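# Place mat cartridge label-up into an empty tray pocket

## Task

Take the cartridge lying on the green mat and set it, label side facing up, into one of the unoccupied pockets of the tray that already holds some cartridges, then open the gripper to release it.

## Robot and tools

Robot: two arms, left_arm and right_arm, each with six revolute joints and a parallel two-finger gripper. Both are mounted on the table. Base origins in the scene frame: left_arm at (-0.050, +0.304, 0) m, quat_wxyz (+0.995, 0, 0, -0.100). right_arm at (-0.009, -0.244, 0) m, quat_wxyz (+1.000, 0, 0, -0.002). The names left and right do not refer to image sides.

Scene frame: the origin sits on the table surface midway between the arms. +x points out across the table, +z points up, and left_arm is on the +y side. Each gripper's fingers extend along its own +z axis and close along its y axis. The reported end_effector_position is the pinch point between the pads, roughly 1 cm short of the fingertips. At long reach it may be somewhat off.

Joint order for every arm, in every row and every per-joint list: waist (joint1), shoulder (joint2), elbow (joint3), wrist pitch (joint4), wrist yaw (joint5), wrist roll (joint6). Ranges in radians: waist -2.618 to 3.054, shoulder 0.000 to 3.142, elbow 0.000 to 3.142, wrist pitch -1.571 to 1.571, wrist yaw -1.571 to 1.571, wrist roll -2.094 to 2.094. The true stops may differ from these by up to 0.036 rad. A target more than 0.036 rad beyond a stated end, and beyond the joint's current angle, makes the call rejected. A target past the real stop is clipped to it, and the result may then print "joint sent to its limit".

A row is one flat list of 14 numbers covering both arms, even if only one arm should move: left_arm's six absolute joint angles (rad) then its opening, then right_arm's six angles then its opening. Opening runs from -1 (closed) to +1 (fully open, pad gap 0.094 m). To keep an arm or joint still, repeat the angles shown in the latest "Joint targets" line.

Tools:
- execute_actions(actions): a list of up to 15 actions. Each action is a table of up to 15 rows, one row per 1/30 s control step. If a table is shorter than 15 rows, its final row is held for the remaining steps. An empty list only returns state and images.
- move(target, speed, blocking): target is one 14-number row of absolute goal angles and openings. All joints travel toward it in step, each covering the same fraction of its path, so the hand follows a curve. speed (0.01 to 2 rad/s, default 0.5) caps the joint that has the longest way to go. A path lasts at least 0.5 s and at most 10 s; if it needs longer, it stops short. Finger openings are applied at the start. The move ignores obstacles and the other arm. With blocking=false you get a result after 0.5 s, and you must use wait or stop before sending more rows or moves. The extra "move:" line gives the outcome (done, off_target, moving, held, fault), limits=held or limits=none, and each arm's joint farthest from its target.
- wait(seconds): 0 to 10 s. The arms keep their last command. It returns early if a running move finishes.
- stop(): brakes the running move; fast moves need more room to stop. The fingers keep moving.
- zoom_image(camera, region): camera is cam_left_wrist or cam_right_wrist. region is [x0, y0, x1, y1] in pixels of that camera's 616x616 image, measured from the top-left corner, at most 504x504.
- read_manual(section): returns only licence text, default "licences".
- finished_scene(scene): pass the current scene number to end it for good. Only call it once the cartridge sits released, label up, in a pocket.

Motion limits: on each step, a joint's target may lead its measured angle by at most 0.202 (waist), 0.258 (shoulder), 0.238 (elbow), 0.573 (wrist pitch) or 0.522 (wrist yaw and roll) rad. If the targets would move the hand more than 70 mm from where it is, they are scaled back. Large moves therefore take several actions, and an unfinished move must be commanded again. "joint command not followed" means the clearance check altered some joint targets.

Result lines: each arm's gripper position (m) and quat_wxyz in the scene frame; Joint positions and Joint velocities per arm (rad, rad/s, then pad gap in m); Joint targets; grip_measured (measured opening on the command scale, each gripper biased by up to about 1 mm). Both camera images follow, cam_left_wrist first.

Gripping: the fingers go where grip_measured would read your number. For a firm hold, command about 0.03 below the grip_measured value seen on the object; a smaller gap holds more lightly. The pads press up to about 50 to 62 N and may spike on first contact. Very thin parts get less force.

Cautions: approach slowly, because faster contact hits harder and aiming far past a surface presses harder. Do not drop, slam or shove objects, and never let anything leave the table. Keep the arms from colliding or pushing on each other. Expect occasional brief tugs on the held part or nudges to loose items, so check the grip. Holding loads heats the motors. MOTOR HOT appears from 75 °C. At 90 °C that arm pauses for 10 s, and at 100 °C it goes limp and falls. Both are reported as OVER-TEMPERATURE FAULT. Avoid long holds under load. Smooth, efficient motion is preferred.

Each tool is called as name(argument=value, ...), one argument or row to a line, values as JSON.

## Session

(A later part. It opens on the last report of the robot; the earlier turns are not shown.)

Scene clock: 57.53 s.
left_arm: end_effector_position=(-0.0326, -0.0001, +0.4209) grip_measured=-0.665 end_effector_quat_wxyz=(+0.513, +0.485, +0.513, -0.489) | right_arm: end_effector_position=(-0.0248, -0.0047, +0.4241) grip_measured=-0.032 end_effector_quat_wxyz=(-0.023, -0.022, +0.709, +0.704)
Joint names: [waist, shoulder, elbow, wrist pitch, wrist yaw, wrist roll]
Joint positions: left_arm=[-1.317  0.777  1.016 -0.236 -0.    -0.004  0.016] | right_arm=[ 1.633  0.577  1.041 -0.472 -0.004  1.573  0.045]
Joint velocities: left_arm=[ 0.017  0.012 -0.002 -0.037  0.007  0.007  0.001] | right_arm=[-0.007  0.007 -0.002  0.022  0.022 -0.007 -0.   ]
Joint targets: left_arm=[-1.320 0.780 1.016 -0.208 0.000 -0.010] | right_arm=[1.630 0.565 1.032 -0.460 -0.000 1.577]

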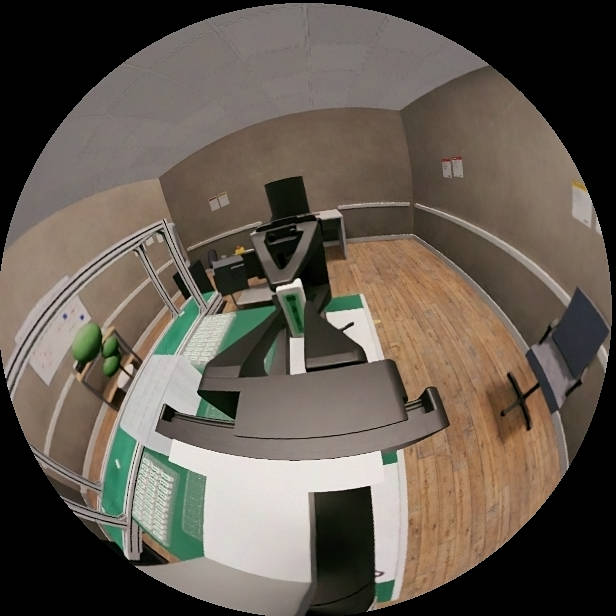

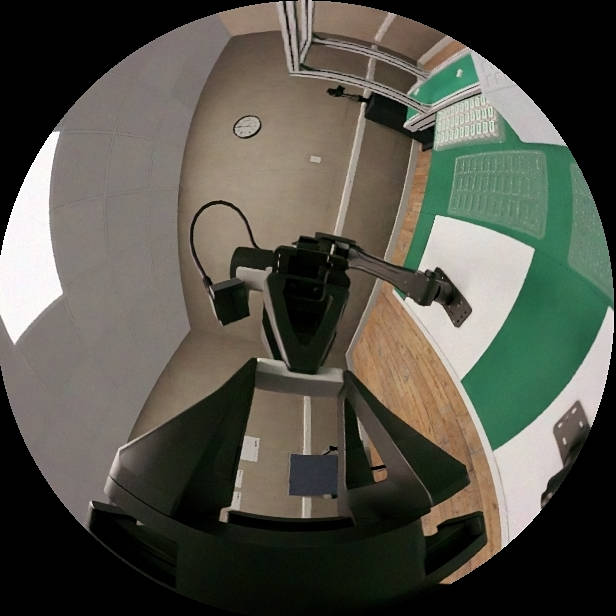

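move(
  target=[-1.32,0.78,1.016,-0.208,0,-0.01,-0.71,1.63,0.38,1.032,-0.66,0,1.577,1],
  speed=0.4,
)

move(
  target=[-0.75,1.2,1.25,-1.5,0,-0.7,-0.71,1.9,0.15,1.032,-0.88,0,1.577,1],
  speed=1.1,
)

move(
  target=[-0.704,2.43,2.3,-1.39,0,-0.92,-0.71,1.9,0.15,1.032,-0.88,0,1.577,1],
  speed=1.0,
)

zoom_image(
  camera="cam_left_wrist",
  region=[170,130,420,380],
)

Scene clock: 66.63 s.
left_arm: end_effector_position=(-0.0326, -0.0001, +0.4200) grip_measured=-0.665 end_effector_quat_wxyz=(+0.512, +0.486, +0.514, -0.488) | right_arm: end_effector_position=(-0.0217, -0.0589, +0.4162) grip_measured=+1.000 end_effector_quat_wxyz=(-0.023, -0.022, +0.706, +0.707)
Joint names: [waist, shoulder, elbow, wrist pitch, wrist yaw, wrist roll]
Joint positions: left_arm=[-1.317  0.777  1.016 -0.24  -0.    -0.004  0.016] | right_arm=[ 1.633  0.397  1.041 -0.642 -0.004  1.573  0.094]
Joint velocities: left_arm=[-0.002 -0.002 -0.002  0.022 -0.051  0.022 -0.   ] | right_arm=[-0.002 -0.012 -0.012 -0.095 -0.007 -0.007  0.   ]
Joint targets: left_arm=[-1.320 0.780 1.016 -0.208 0.000 -0.010] | right_arm=[1.630 0.380 1.032 -0.660 -0.000 1.577]
move: off_target (left_arm); limits=none; left_arm: farthest joint: the wrist pitch, 0.032 radians from its target (0.028 radians at the start); right_arm: farthest joint: the wrist pitch, 0.018 radians from its target (0.188 radians at the start)

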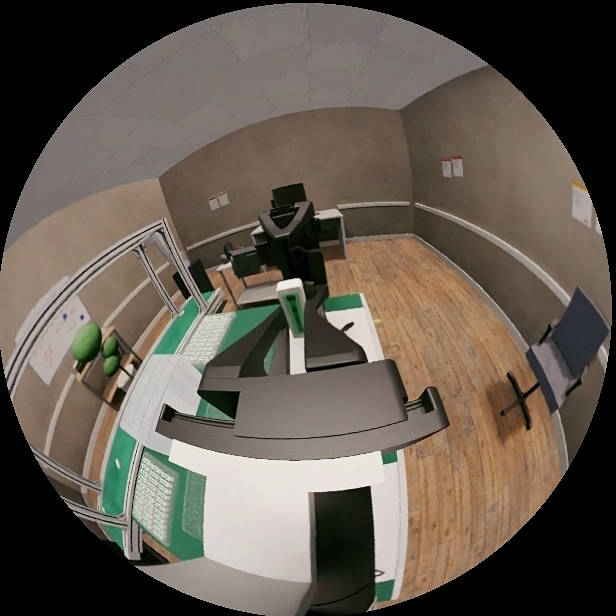

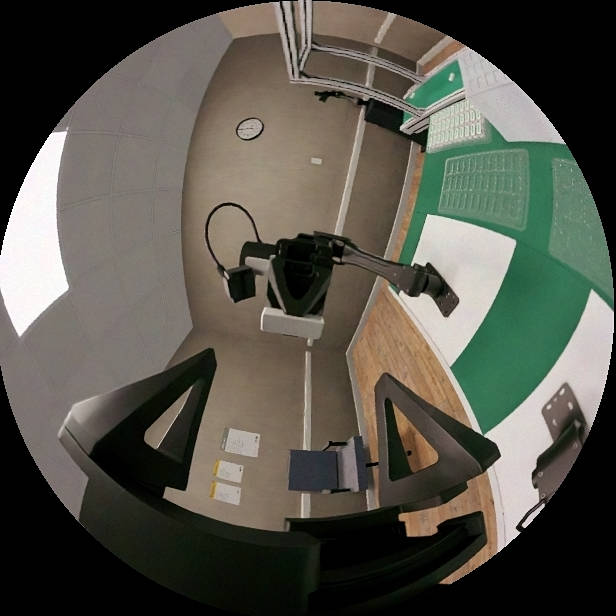

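Scene clock: 68.67 s.
left_arm: end_effector_position=(+0.0595, +0.1497, +0.1807) grip_measured=-0.665 end_effector_quat_wxyz=(+0.029, +0.132, +0.990, -0.033) | right_arm: end_effector_position=(-0.0484, -0.1297, +0.3912) grip_measured=+1.000 end_effector_quat_wxyz=(-0.114, -0.112, +0.696, +0.700)
Joint names: [waist, shoulder, elbow, wrist pitch, wrist yaw, wrist roll]
Joint positions: left_arm=[-0.757  1.195  1.211 -1.499  0.002 -0.692  0.016] | right_arm=[ 1.892  0.171  1.041 -0.863 -0.004  1.573  0.094]
Joint velocities: left_arm=[ 0.027  0.002 -0.007 -0.022 -0.066 -0.037 -0.001] | right_arm=[ 0.007 -0.002  0.027 -0.007  0.007  0.037  0.   ]
Joint targets: left_arm=[-0.750 1.200 1.250 -1.500 -0.000 -0.700] | right_arm=[1.900 0.150 1.032 -0.880 -0.000 1.577]
move: off_target (left_arm, right_arm); limits=none; left_arm: farthest joint: the elbow, 0.039 radians from its target (0.234 radians at the start); right_arm: farthest joint: the shoulder, 0.021 radians from its target (0.247 radians at the start)

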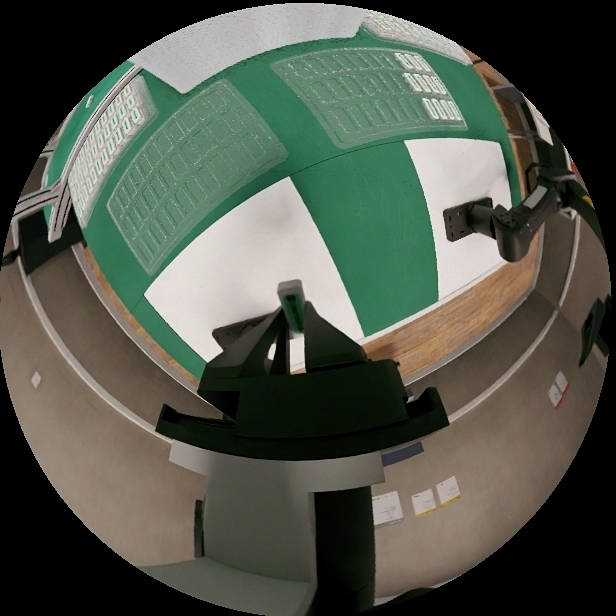

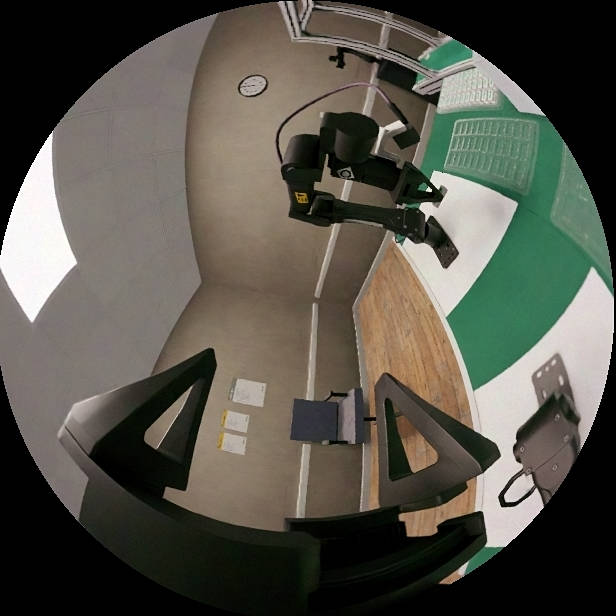

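Scene clock: 70.63 s.
left_arm: end_effector_position=(+0.2397, -0.0682, +0.0476) grip_measured=-0.665 end_effector_quat_wxyz=(-0.008, -0.000, +1.000, +0.008) | right_arm: end_effector_position=(-0.0484, -0.1297, +0.3912) grip_measured=+1.000 end_effector_quat_wxyz=(-0.114, -0.112, +0.696, +0.700)
Joint names: [waist, shoulder, elbow, wrist pitch, wrist yaw, wrist roll]
Joint positions: left_arm=[-0.71   2.46   2.263 -1.397  0.002 -0.912  0.016] | right_arm=[ 1.892  0.171  1.041 -0.863 -0.004  1.573  0.094]
Joint velocities: left_arm=[-0.007  0.002 -0.002 -0.022 -0.051 -0.081 -0.   ] | right_arm=[-0.017  0.002  0.007  0.007 -0.022  0.007  0.   ]
Joint targets: left_arm=[-0.704 2.430 2.300 -1.390 -0.000 -0.920] | right_arm=[1.900 0.150 1.032 -0.880 0.000 1.577]
move: off_target (left_arm, right_arm); limits=none; left_arm: farthest joint: the elbow, 0.037 radians from its target (1.089 radians at the start); right_arm: farthest joint: the shoulder, 0.021 radians from its target (0.021 radians at the start)

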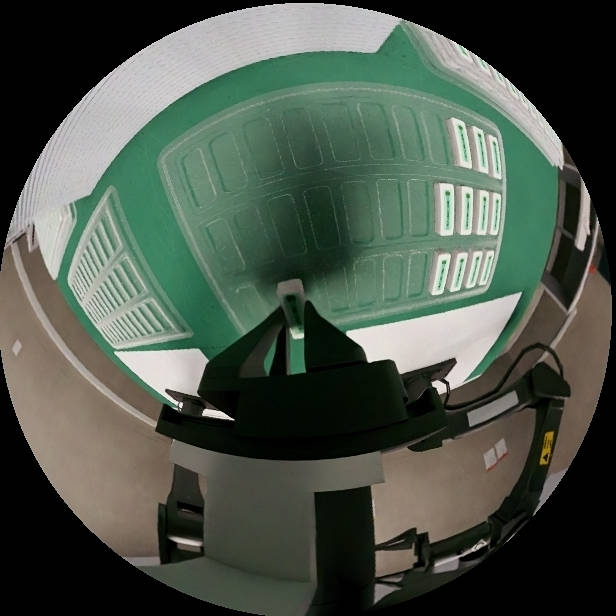

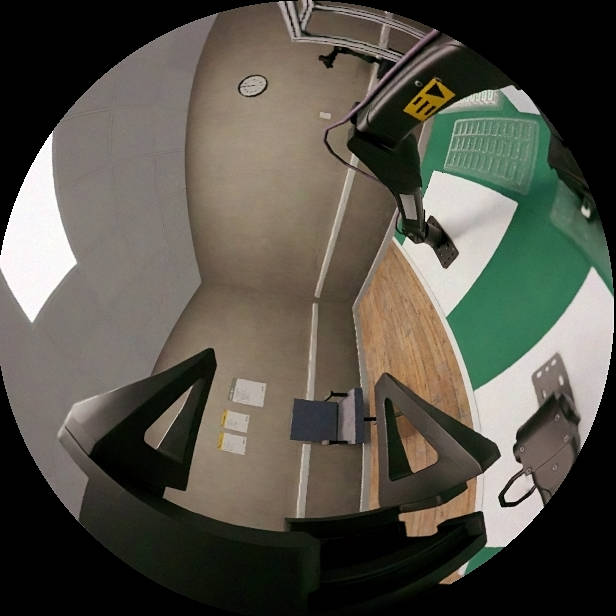

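Region (170, 130, 420, 380) of cam_left_wrist's 616x616 image, scaled by 2.016, with more detail than that image has.

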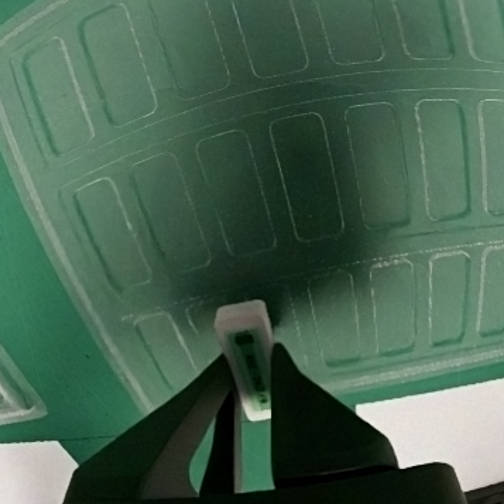

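move(
  target=[-0.71,2.285,1.938,-1.175,0,-0.988,-0.71,1.9,0.15,1.032,-0.88,0,1.577,1],
  speed=0.35,
)

zoom_image(
  camera="cam_left_wrist",
  region=[230,230,370,370],
)

Scene clock: 79.97 s.
left_arm: end_effector_position=(+0.2271, -0.0519, +0.0256) grip_measured=-0.665 end_effector_quat_wxyz=(-0.001, -0.034, +0.999, +0.001) | right_arm: end_effector_position=(-0.0484, -0.1297, +0.3912) grip_measured=+1.000 end_effector_quat_wxyz=(-0.114, -0.112, +0.696, +0.700)
Joint names: [waist, shoulder, elbow, wrist pitch, wrist yaw, wrist roll]
Joint positions: left_arm=[-0.71   2.33   1.946 -1.19   0.002 -0.98   0.016] | right_arm=[ 1.892  0.171  1.041 -0.863 -0.004  1.573  0.094]
Joint velocities: left_arm=[ 0.002 -0.007 -0.007 -0.007  0.051  0.037 -0.   ] | right_arm=[-0.012  0.002  0.002 -0.022 -0.066  0.037  0.   ]
Joint targets: left_arm=[-0.710 2.285 1.938 -1.175 -0.000 -0.988] | right_arm=[1.900 0.150 1.032 -0.880 -0.000 1.577]
move: off_target (left_arm, right_arm); limits=none; left_arm: farthest joint: the shoulder, 0.045 radians from its target (0.175 radians at the start); right_arm: farthest joint: the shoulder, 0.021 radians from its target (0.021 radians at the start)

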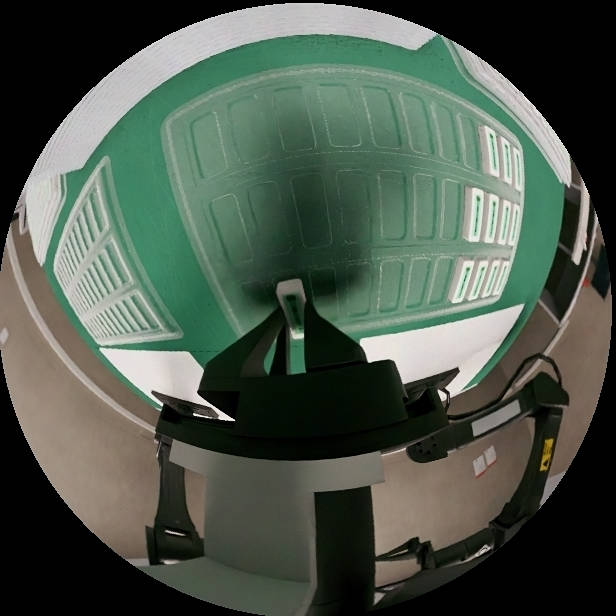

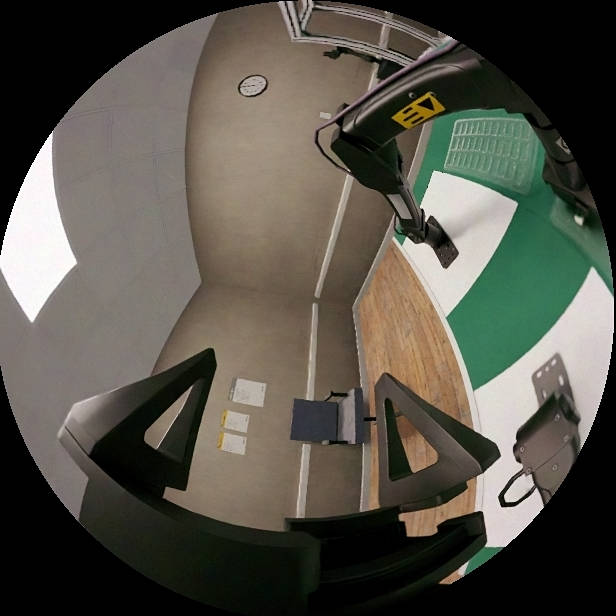

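Region (230, 230, 370, 370) of cam_left_wrist's 616x616 image, scaled by 3.600, with more detail than that image has.

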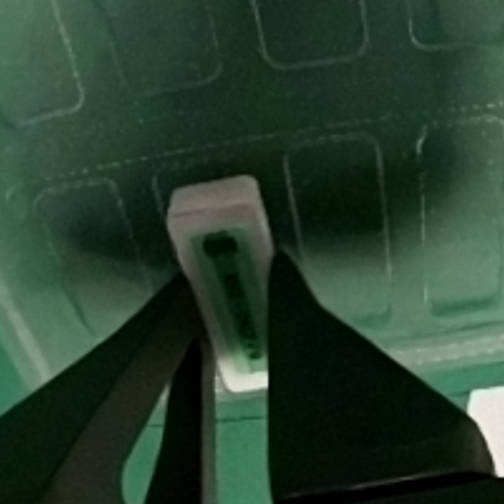

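execute_actions(
  actions=[
    [[-0.702,2.29,1.934,-1.173,0,-0.992,-0.71,1.9,0.15,1.032,-0.88,0,1.577,1],[-0.698,2.29,1.93,-1.171,0,-0.996,-0.71,1.9,0.15,1.032,-0.88,0,1.577,1],[-0.696,2.29,1.926,-1.169,0,-1.0,-0.71,1.9,0.15,1.032,-0.88,0,1.577,1],[-0.698,2.29,1.922,-1.167,0,-1.0,-0.71,1.9,0.15,1.032,-0.88,0,1.577,1],[-0.698,2.29,1.919,-1.165,0,-1.0,-0.71,1.9,0.15,1.032,-0.88,0,1.577,1],[-0.698,2.29,1.917,-1.163,0,-1.0,-0.71,1.9,0.15,1.032,-0.88,0,1.577,1]],
  ],
)

zoom_image(
  camera="cam_left_wrist",
  region=[230,230,370,370],
)

Scene clock: 85.50 s.
left_arm: end_effector_position=(+0.2269, -0.0475, +0.0201) grip_measured=-0.665 end_effector_quat_wxyz=(-0.005, -0.043, +0.999, +0.005) | right_arm: end_effector_position=(-0.0484, -0.1297, +0.3912) grip_measured=+1.000 end_effector_quat_wxyz=(-0.114, -0.112, +0.696, +0.700)
Joint names: [waist, shoulder, elbow, wrist pitch, wrist yaw, wrist roll]
Joint positions: left_arm=[-0.704  2.33   1.924 -1.178  0.002 -0.992  0.016] | right_arm=[ 1.892  0.171  1.041 -0.863 -0.004  1.573  0.094]
Joint velocities: left_arm=[-0.007  0.002 -0.002 -0.007  0.095 -0.022 -0.   ] | right_arm=[ 0.012  0.002 -0.017 -0.051 -0.007  0.022  0.   ]
Joint targets: left_arm=[-0.698 2.290 1.917 -1.163 -0.000 -1.000] | right_arm=[1.900 0.150 1.032 -0.880 -0.000 1.577]

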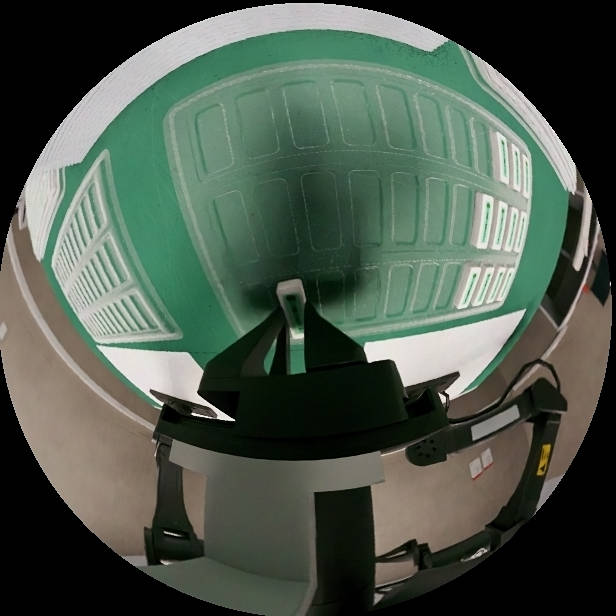

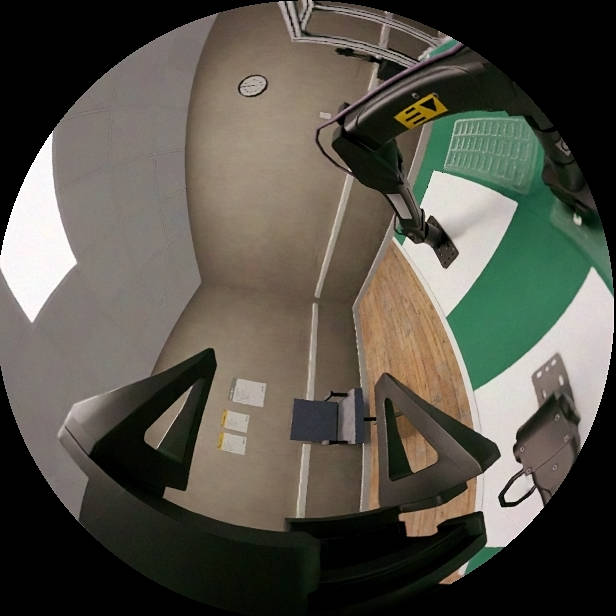

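Region (230, 230, 370, 370) of cam_left_wrist's 616x616 image, scaled by 3.600, with more detail than that image has.

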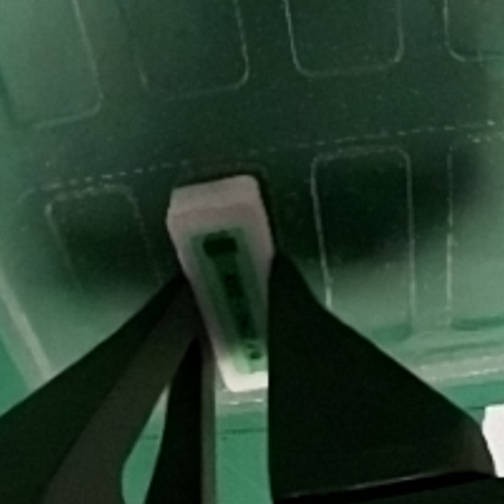

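execute_actions(
  actions=[],
)

Scene clock: 96.63 s.
left_arm: end_effector_position=(+0.2270, -0.0477, +0.0201) grip_measured=-0.665 end_effector_quat_wxyz=(-0.004, -0.044, +0.999, +0.005) | right_arm: end_effector_position=(-0.0484, -0.1297, +0.3912) grip_measured=+1.000 end_effector_quat_wxyz=(-0.114, -0.112, +0.696, +0.700)
Joint names: [waist, shoulder, elbow, wrist pitch, wrist yaw, wrist roll]
Joint positions: left_arm=[-0.704  2.33   1.924 -1.177  0.002 -0.992  0.016] | right_arm=[ 1.892  0.171  1.041 -0.863 -0.004  1.573  0.094]
Joint velocities: left_arm=[ 0.002 -0.017  0.002 -0.022 -0.051 -0.066  0.001] | right_arm=[-0.002  0.007 -0.017 -0.022 -0.022 -0.037  0.   ]
Joint targets: left_arm=[-0.698 2.290 1.917 -1.163 -0.000 -1.000] | right_arm=[1.900 0.150 1.032 -0.880 0.000 1.577]

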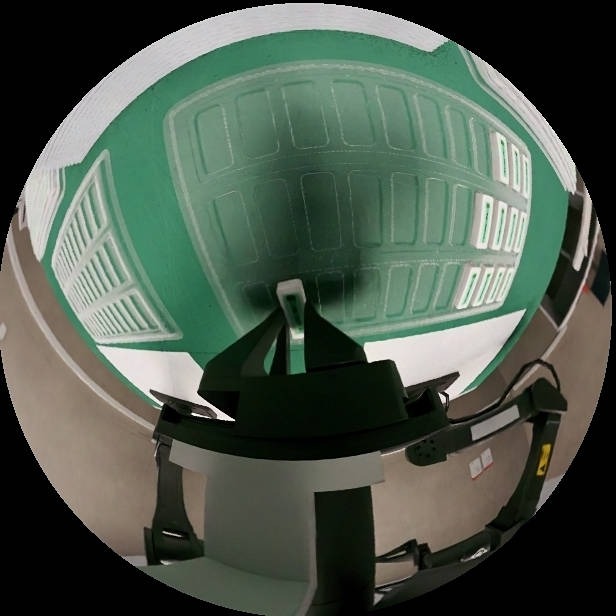

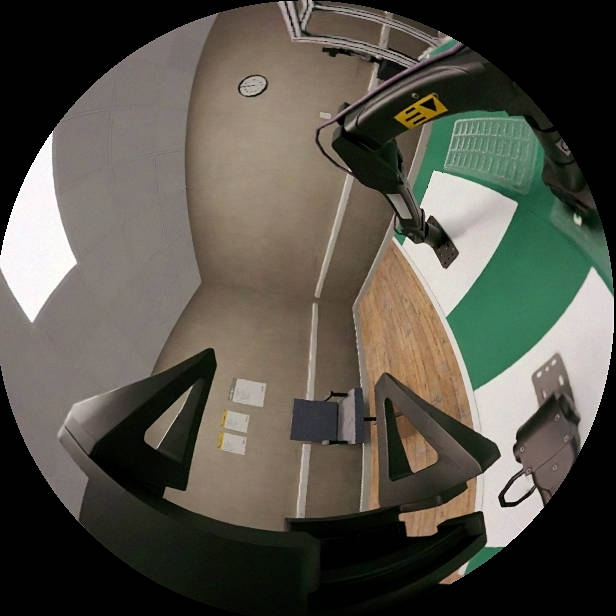

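execute_actions(
  actions=[
    [[-0.698,2.29,1.915,-1.158,0,-0.99,-0.71,1.9,0.15,1.032,-0.88,0,1.577,1],[-0.698,2.29,1.913,-1.154,0,-0.98,-0.71,1.9,0.15,1.032,-0.88,0,1.577,1],[-0.698,2.29,1.910,-1.149,0,-0.976,-0.71,1.9,0.15,1.032,-0.88,0,1.577,1]],
  ],
)

zoom_image(
  camera="cam_left_wrist",
  region=[230,230,370,370],
)

Scene clock: 99.60 s.
left_arm: end_effector_position=(+0.2290, -0.0502, +0.0200) grip_measured=-0.665 end_effector_quat_wxyz=(-0.001, -0.039, +0.999, -0.001) | right_arm: end_effector_position=(-0.0484, -0.1297, +0.3912) grip_measured=+1.000 end_effector_quat_wxyz=(-0.114, -0.112, +0.696, +0.700)
Joint names: [waist, shoulder, elbow, wrist pitch, wrist yaw, wrist roll]
Joint positions: left_arm=[-0.704  2.33   1.924 -1.164  0.002 -0.984  0.016] | right_arm=[ 1.892  0.171  1.041 -0.863 -0.004  1.573  0.094]
Joint velocities: left_arm=[ 0.002  0.002 -0.002 -0.007  0.007 -0.022 -0.001] | right_arm=[ 0.012  0.002 -0.017  0.022 -0.066  0.037  0.   ]
Joint targets: left_arm=[-0.698 2.290 1.910 -1.149 0.000 -0.976] | right_arm=[1.900 0.150 1.032 -0.880 -0.000 1.577]

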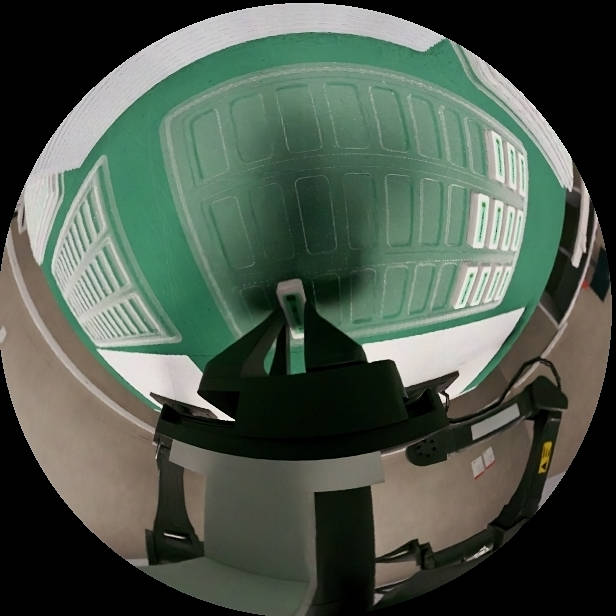

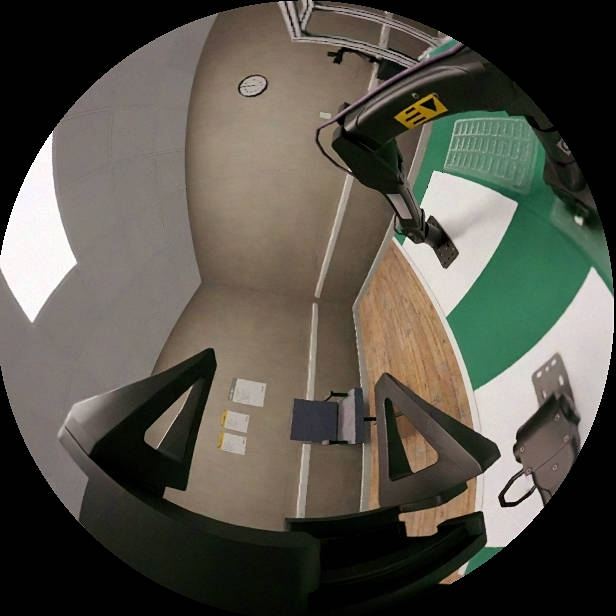

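Region (230, 230, 370, 370) of cam_left_wrist's 616x616 image, scaled by 3.600, with more detail than that image has.

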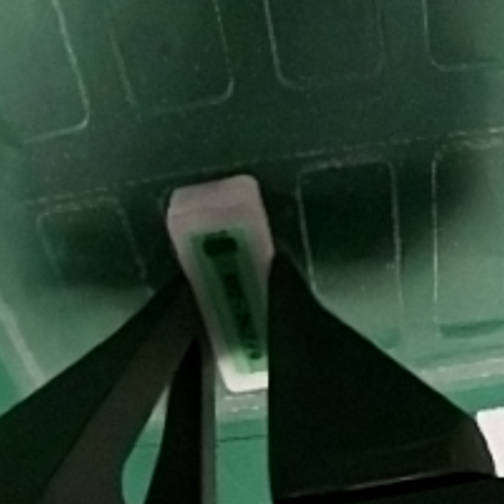

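execute_actions(
  actions=[
    [[-0.698,2.29,1.895,-1.149,0,-0.976,-0.71,1.9,0.15,1.032,-0.88,0,1.577,1],[-0.698,2.29,1.895,-1.149,0,-0.976,-0.71,1.9,0.15,1.032,-0.88,0,1.577,1],[-0.698,2.29,1.909,-1.149,0,-0.976,-0.71,1.9,0.15,1.032,-0.88,0,1.577,1]],
  ],
)

zoom_image(
  camera="cam_left_wrist",
  region=[230,230,370,370],
)

Scene clock: 102.63 s.
left_arm: end_effector_position=(+0.2277, -0.0486, +0.0179) grip_measured=-0.665 end_effector_quat_wxyz=(-0.002, -0.039, +0.999, +0.001) | right_arm: end_effector_position=(-0.0484, -0.1297, +0.3912) grip_measured=+1.000 end_effector_quat_wxyz=(-0.114, -0.112, +0.696, +0.700)
Joint names: [waist, shoulder, elbow, wrist pitch, wrist yaw, wrist roll]
Joint positions: left_arm=[-0.704  2.328  1.912 -1.16   0.002 -0.983  0.016] | right_arm=[ 1.892  0.171  1.041 -0.863 -0.004  1.573  0.094]
Joint velocities: left_arm=[-0.017 -0.002  0.007 -0.051 -0.037  0.007 -0.001] | right_arm=[-0.012 -0.002 -0.012  0.066  0.007 -0.081  0.   ]
Joint targets: left_arm=[-0.698 2.290 1.909 -1.149 -0.000 -0.976] | right_arm=[1.900 0.150 1.032 -0.880 0.000 1.577]

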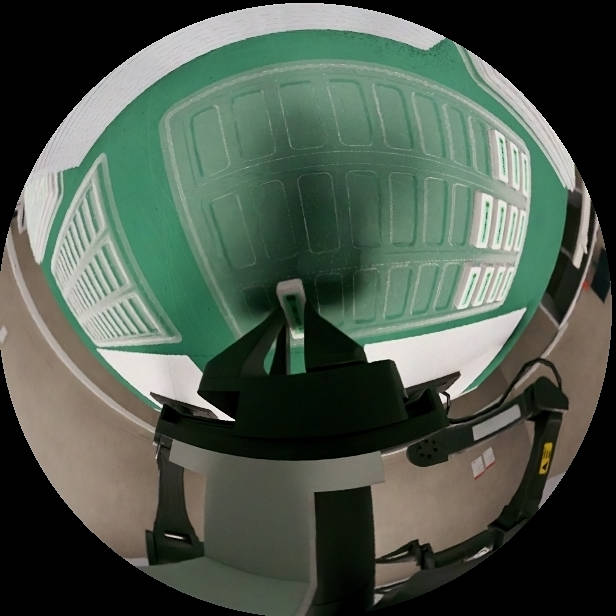

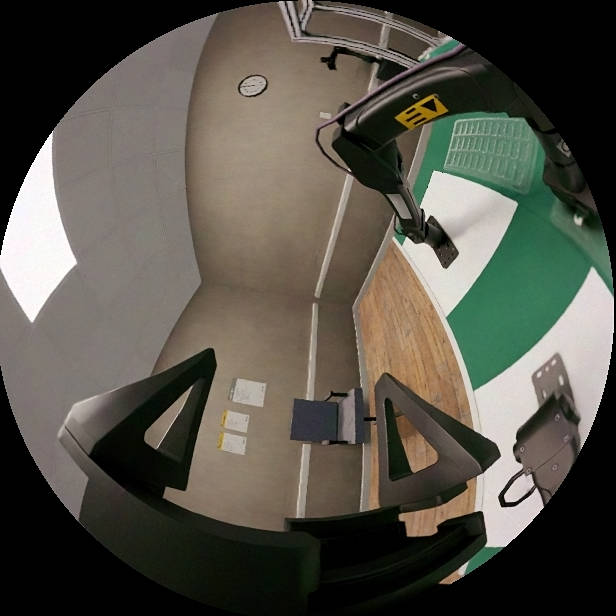

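Region (230, 230, 370, 370) of cam_left_wrist's 616x616 image, scaled by 3.600, with more detail than that image has.

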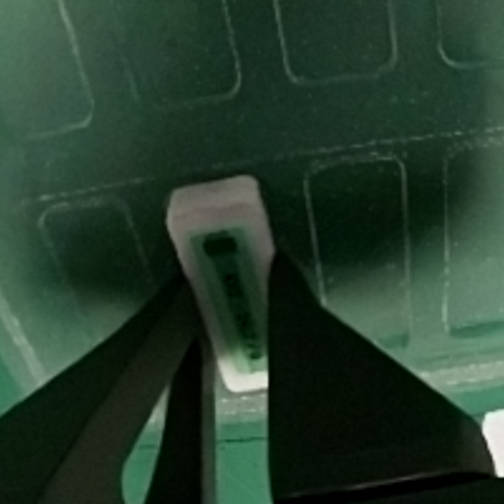

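execute_actions(
  actions=[
    [[-0.714,2.29,1.909,-1.149,0,-0.976,-0.71,1.9,0.15,1.032,-0.88,0,1.577,1]],
  ],
)

zoom_image(
  camera="cam_left_wrist",
  region=[230,230,370,370],
)

Scene clock: 108.47 s.
left_arm: end_effector_position=(+0.2277, -0.0486, +0.0179) grip_measured=-0.665 end_effector_quat_wxyz=(-0.002, -0.039, +0.999, +0.001) | right_arm: end_effector_position=(-0.0484, -0.1297, +0.3912) grip_measured=+1.000 end_effector_quat_wxyz=(-0.114, -0.112, +0.696, +0.700)
Joint names: [waist, shoulder, elbow, wrist pitch, wrist yaw, wrist roll]
Joint positions: left_arm=[-0.704  2.328  1.912 -1.16   0.002 -0.983  0.016] | right_arm=[ 1.892  0.171  1.041 -0.863 -0.004  1.573  0.094]
Joint velocities: left_arm=[-0.017 -0.017  0.017  0.007  0.037 -0.022 -0.   ] | right_arm=[ 0.007  0.012  0.012 -0.007 -0.037  0.051  0.   ]
Joint targets: left_arm=[-0.714 2.290 1.909 -1.149 0.000 -0.976] | right_arm=[1.900 0.150 1.032 -0.880 -0.000 1.577]

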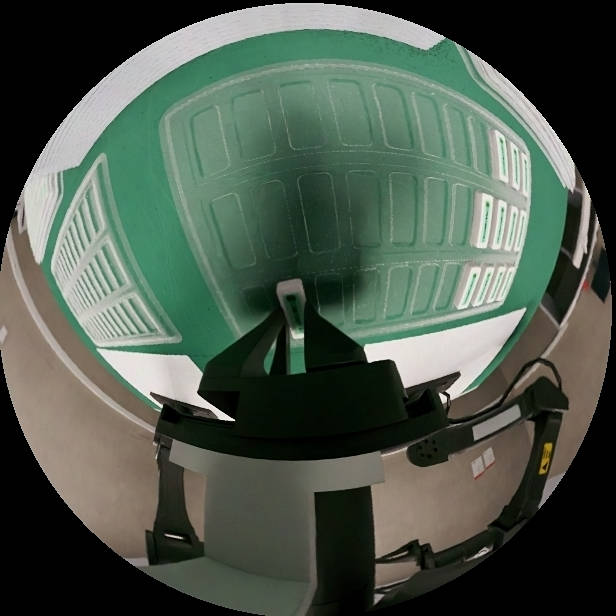

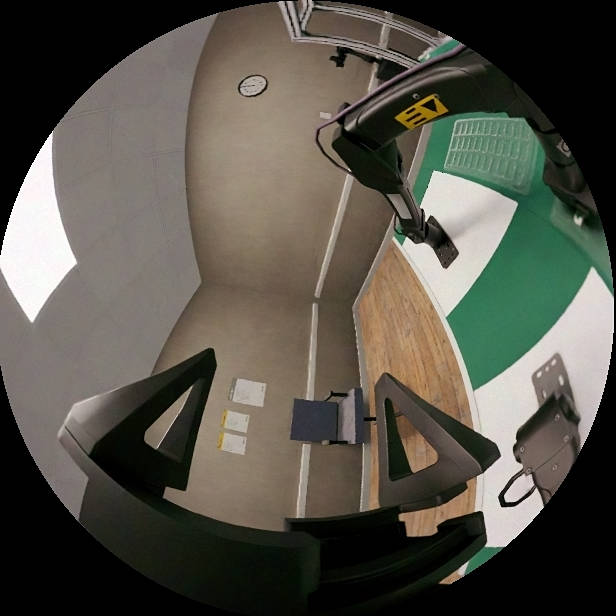

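Region (230, 230, 370, 370) of cam_left_wrist's 616x616 image, scaled by 3.600, with more detail than that image has.

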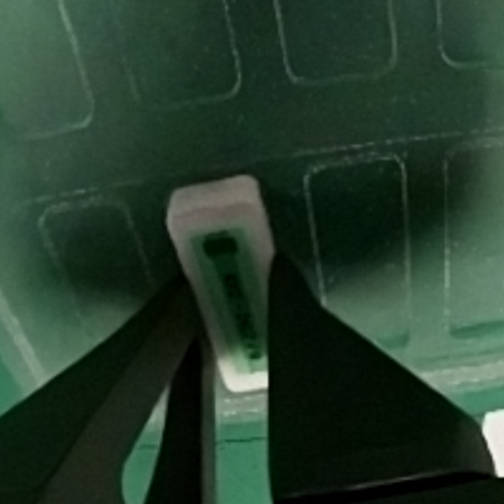

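execute_actions(
  actions=[
    [[-0.724,2.29,1.909,-1.149,0,-0.976,-0.71,1.9,0.15,1.032,-0.88,0,1.577,1],[-0.724,2.29,1.909,-1.149,0,-0.976,-0.71,1.9,0.15,1.032,-0.88,0,1.577,1],[-0.710,2.29,1.909,-1.149,0,-0.976,-0.71,1.9,0.15,1.032,-0.88,0,1.577,1]],
  ],
)

zoom_image(
  camera="cam_left_wrist",
  region=[230,230,370,370],
)

Scene clock: 111.17 s.
left_arm: end_effector_position=(+0.2259, -0.0500, +0.0179) grip_measured=-0.665 end_effector_quat_wxyz=(-0.002, -0.037, +0.999, +0.001) | right_arm: end_effector_position=(-0.0484, -0.1297, +0.3912) grip_measured=+1.000 end_effector_quat_wxyz=(-0.114, -0.112, +0.696, +0.700)
Joint names: [waist, shoulder, elbow, wrist pitch, wrist yaw, wrist roll]
Joint positions: left_arm=[-0.709  2.328  1.912 -1.16   0.003 -0.983  0.016] | right_arm=[ 1.892  0.171  1.041 -0.863 -0.004  1.573  0.094]
Joint velocities: left_arm=[0.007 0.007 0.002 0.007 0.022 0.022 0.   ] | right_arm=[-0.007  0.007 -0.002 -0.037  0.037  0.022  0.   ]
Joint targets: left_arm=[-0.710 2.290 1.909 -1.149 0.000 -0.976] | right_arm=[1.900 0.150 1.032 -0.880 -0.000 1.577]

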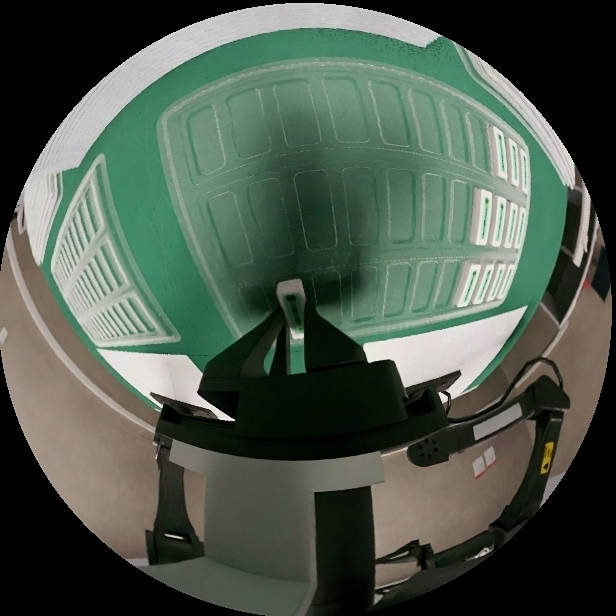

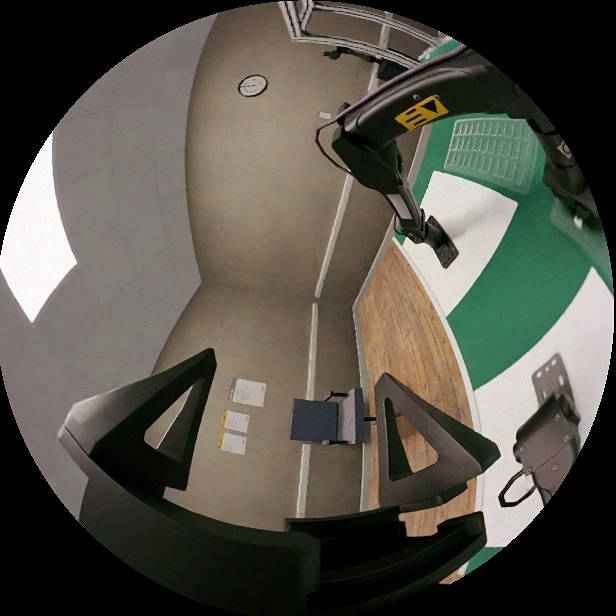

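Region (230, 230, 370, 370) of cam_left_wrist's 616x616 image, scaled by 3.600, with more detail than that image has.

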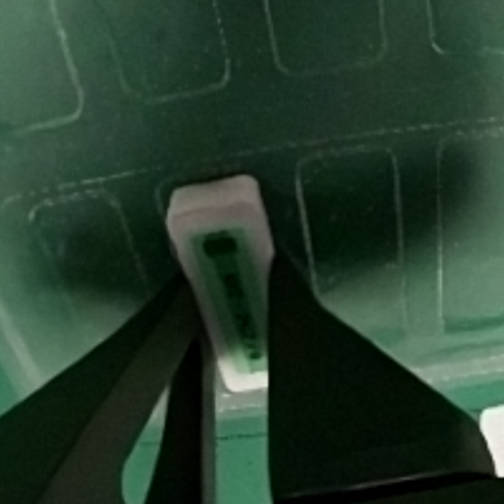

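execute_actions(
  actions=[
    [[-0.700,2.29,1.909,-1.149,0,-0.976,-0.71,1.9,0.15,1.032,-0.88,0,1.577,1],[-0.700,2.29,1.909,-1.149,0,-0.976,-0.71,1.9,0.15,1.032,-0.88,0,1.577,1],[-0.691,2.29,1.909,-1.149,0,-0.976,-0.71,1.9,0.15,1.032,-0.88,0,1.577,1],[-0.693,2.29,1.909,-1.149,0,-0.976,-0.71,1.9,0.15,1.032,-0.88,0,1.577,1],[-0.705,2.29,1.909,-1.149,0,-0.976,-0.71,1.9,0.15,1.032,-0.88,0,1.577,1]],
  ],
)

zoom_image(
  camera="cam_left_wrist",
  region=[230,230,370,370],
)

Scene clock: 116.70 s.
left_arm: end_effector_position=(+0.2270, -0.0491, +0.0179) grip_measured=-0.665 end_effector_quat_wxyz=(-0.003, -0.038, +0.999, +0.001) | right_arm: end_effector_position=(-0.0484, -0.1297, +0.3912) grip_measured=+1.000 end_effector_quat_wxyz=(-0.114, -0.112, +0.696, +0.700)
Joint names: [waist, shoulder, elbow, wrist pitch, wrist yaw, wrist roll]
Joint positions: left_arm=[-0.706  2.328  1.912 -1.16   0.003 -0.983  0.016] | right_arm=[ 1.892  0.171  1.041 -0.863 -0.004  1.573  0.094]
Joint velocities: left_arm=[-0.007 -0.017 -0.012 -0.051  0.007  0.051  0.001] | right_arm=[ 0.002  0.012  0.002 -0.081  0.007  0.037  0.   ]
Joint targets: left_arm=[-0.705 2.290 1.909 -1.149 0.000 -0.976] | right_arm=[1.900 0.150 1.032 -0.880 0.000 1.577]

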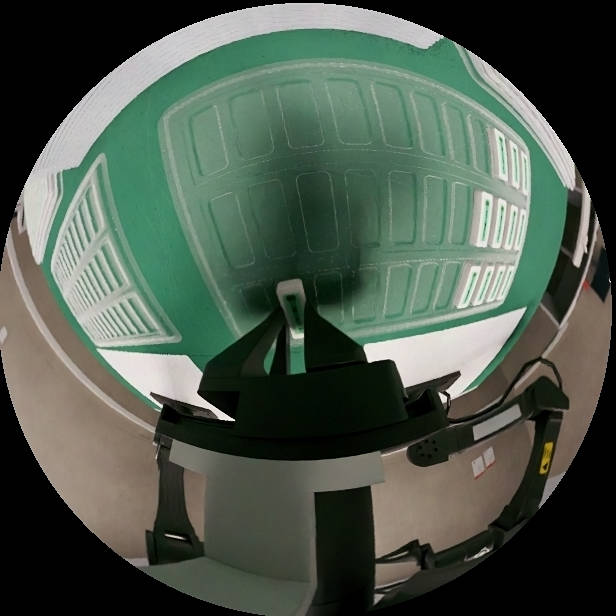

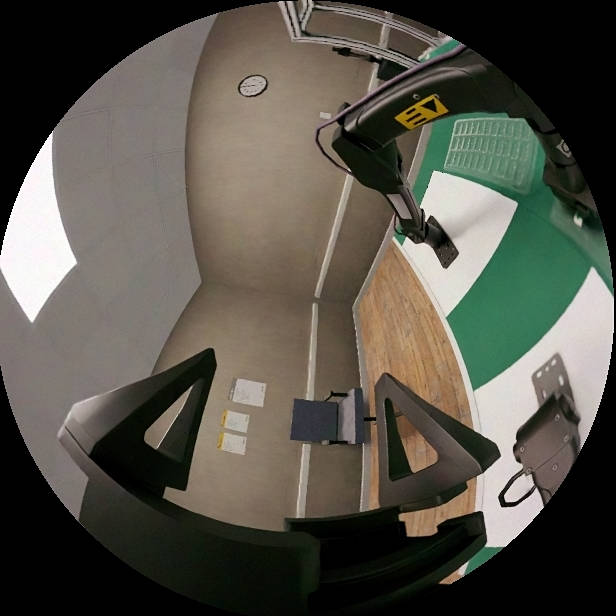

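Region (230, 230, 370, 370) of cam_left_wrist's 616x616 image, scaled by 3.600, with more detail than that image has.

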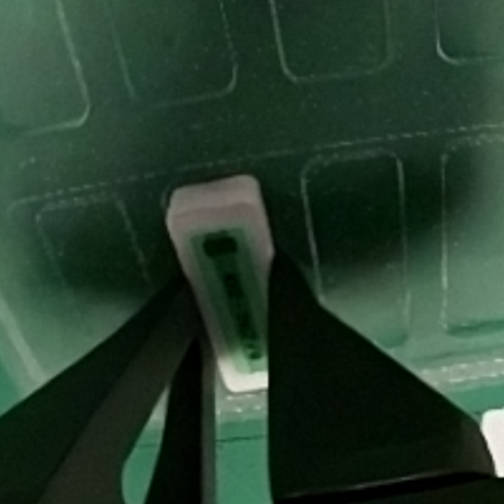

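execute_actions(
  actions=[
    [[-0.705,2.29,1.89,-1.143,0,-0.976,-0.71,1.9,0.15,1.032,-0.88,0,1.577,1],[-0.705,2.29,1.888,-1.141,0,-0.976,-0.71,1.9,0.15,1.032,-0.88,0,1.577,1],[-0.705,2.295,1.899,-1.141,0,-0.976,-0.71,1.9,0.15,1.032,-0.88,0,1.577,1]],
  ],
)

zoom_image(
  camera="cam_left_wrist",
  region=[230,230,370,370],
)

Scene clock: 120.10 s.
left_arm: end_effector_position=(+0.2266, -0.0485, +0.0165) grip_measured=-0.665 end_effector_quat_wxyz=(-0.003, -0.038, +0.999, +0.002) | right_arm: end_effector_position=(-0.0484, -0.1297, +0.3912) grip_measured=+1.000 end_effector_quat_wxyz=(-0.114, -0.112, +0.696, +0.700)
Joint names: [waist, shoulder, elbow, wrist pitch, wrist yaw, wrist roll]
Joint positions: left_arm=[-0.706  2.328  1.906 -1.156  0.003 -0.983  0.016] | right_arm=[ 1.892  0.171  1.041 -0.863 -0.004  1.573  0.094]
Joint velocities: left_arm=[ 0.022 -0.002  0.002 -0.037  0.051  0.066 -0.   ] | right_arm=[-0.002  0.002  0.007  0.007 -0.051  0.051  0.   ]
Joint targets: left_arm=[-0.705 2.295 1.899 -1.141 -0.000 -0.976] | right_arm=[1.900 0.150 1.032 -0.880 0.000 1.577]

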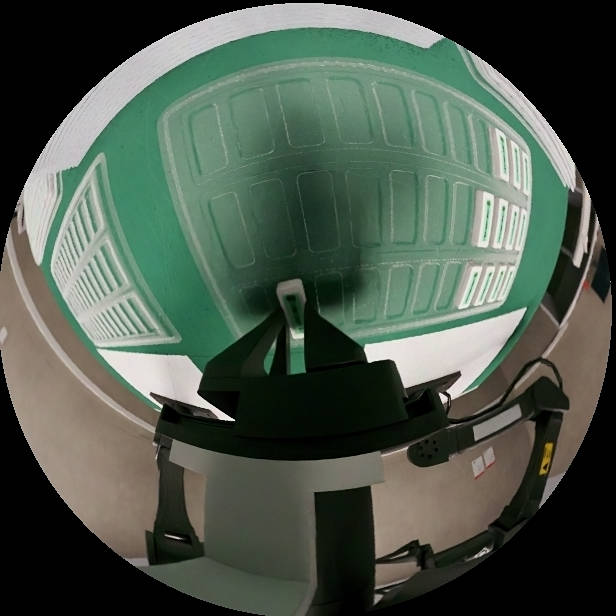

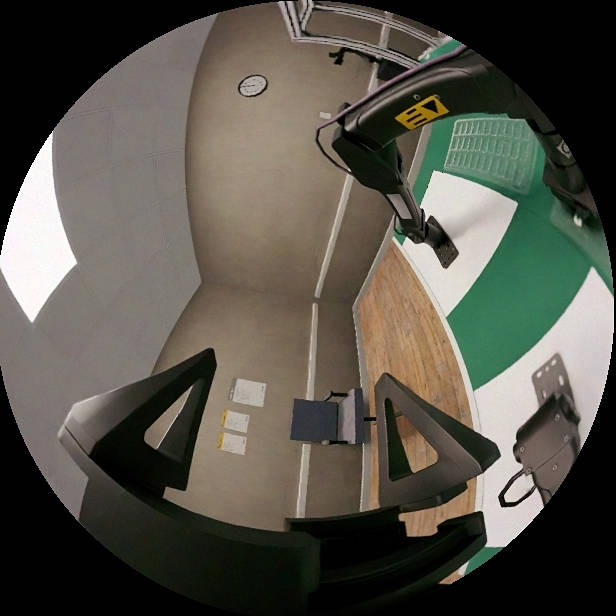

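Region (230, 230, 370, 370) of cam_left_wrist's 616x616 image, scaled by 3.600, with more detail than that image has.

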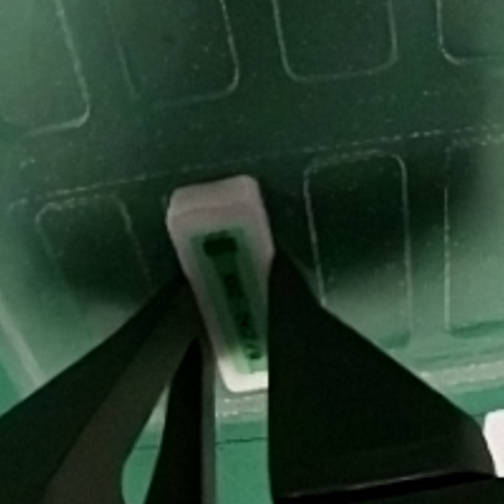

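One more step down.

execute_actions(
  actions=[
    [[-0.705,2.295,1.885,-1.136,0,-0.976,-0.71,1.9,0.15,1.032,-0.88,0,1.577,1],[-0.705,2.295,1.884,-1.134,0,-0.976,-0.71,1.9,0.15,1.032,-0.88,0,1.577,1],[-0.705,2.295,1.893,-1.134,0,-0.976,-0.71,1.9,0.15,1.032,-0.88,0,1.577,1]],
  ],
)

zoom_image(
  camera="cam_left_wrist",
  region=[230,230,370,370],
)

Scene clock: 123.27 s.
left_arm: end_effector_position=(+0.2266, -0.0485, +0.0165) grip_measured=-0.665 end_effector_quat_wxyz=(-0.003, -0.038, +0.999, +0.002) | right_arm: end_effector_position=(-0.0484, -0.1297, +0.3912) grip_measured=+1.000 end_effector_quat_wxyz=(-0.114, -0.112, +0.696, +0.700)
Joint names: [waist, shoulder, elbow, wrist pitch, wrist yaw, wrist roll]
Joint positions: left_arm=[-0.706  2.328  1.906 -1.156  0.003 -0.983  0.016] | right_arm=[ 1.892  0.171  1.041 -0.863 -0.004  1.573  0.094]
Joint velocities: left_arm=[-0.007 -0.002 -0.012 -0.022 -0.007 -0.022  0.   ] | right_arm=[ 0.002  0.017 -0.007 -0.051 -0.066 -0.007  0.   ]
Joint targets: left_arm=[-0.705 2.295 1.893 -1.134 0.000 -0.976] | right_arm=[1.900 0.150 1.032 -0.880 -0.000 1.577]

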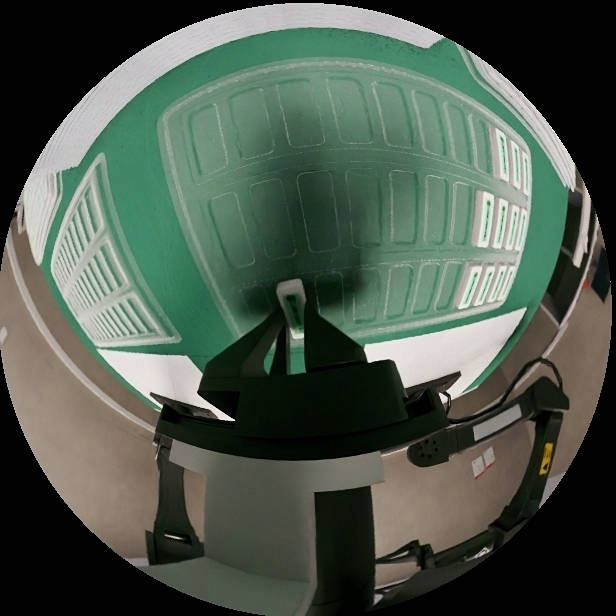

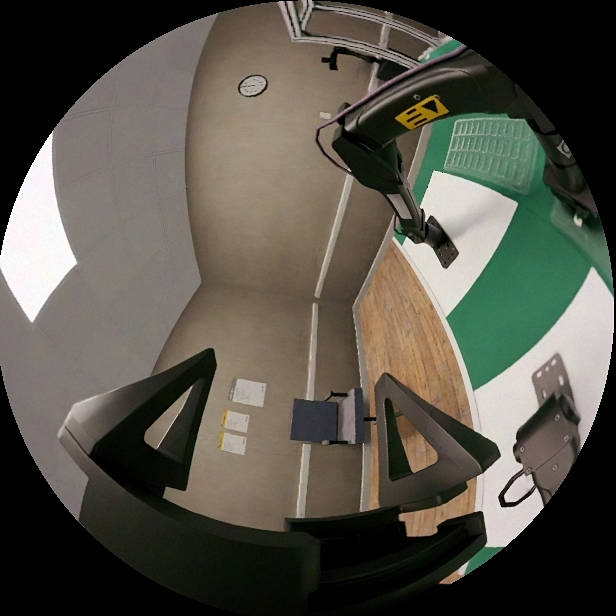

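Region (230, 230, 370, 370) of cam_left_wrist's 616x616 image, scaled by 3.600, with more detail than that image has.

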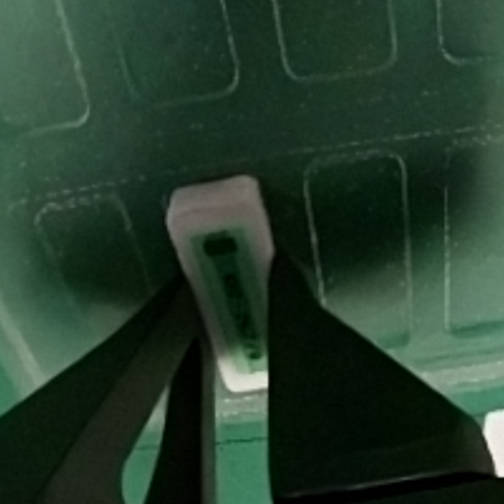

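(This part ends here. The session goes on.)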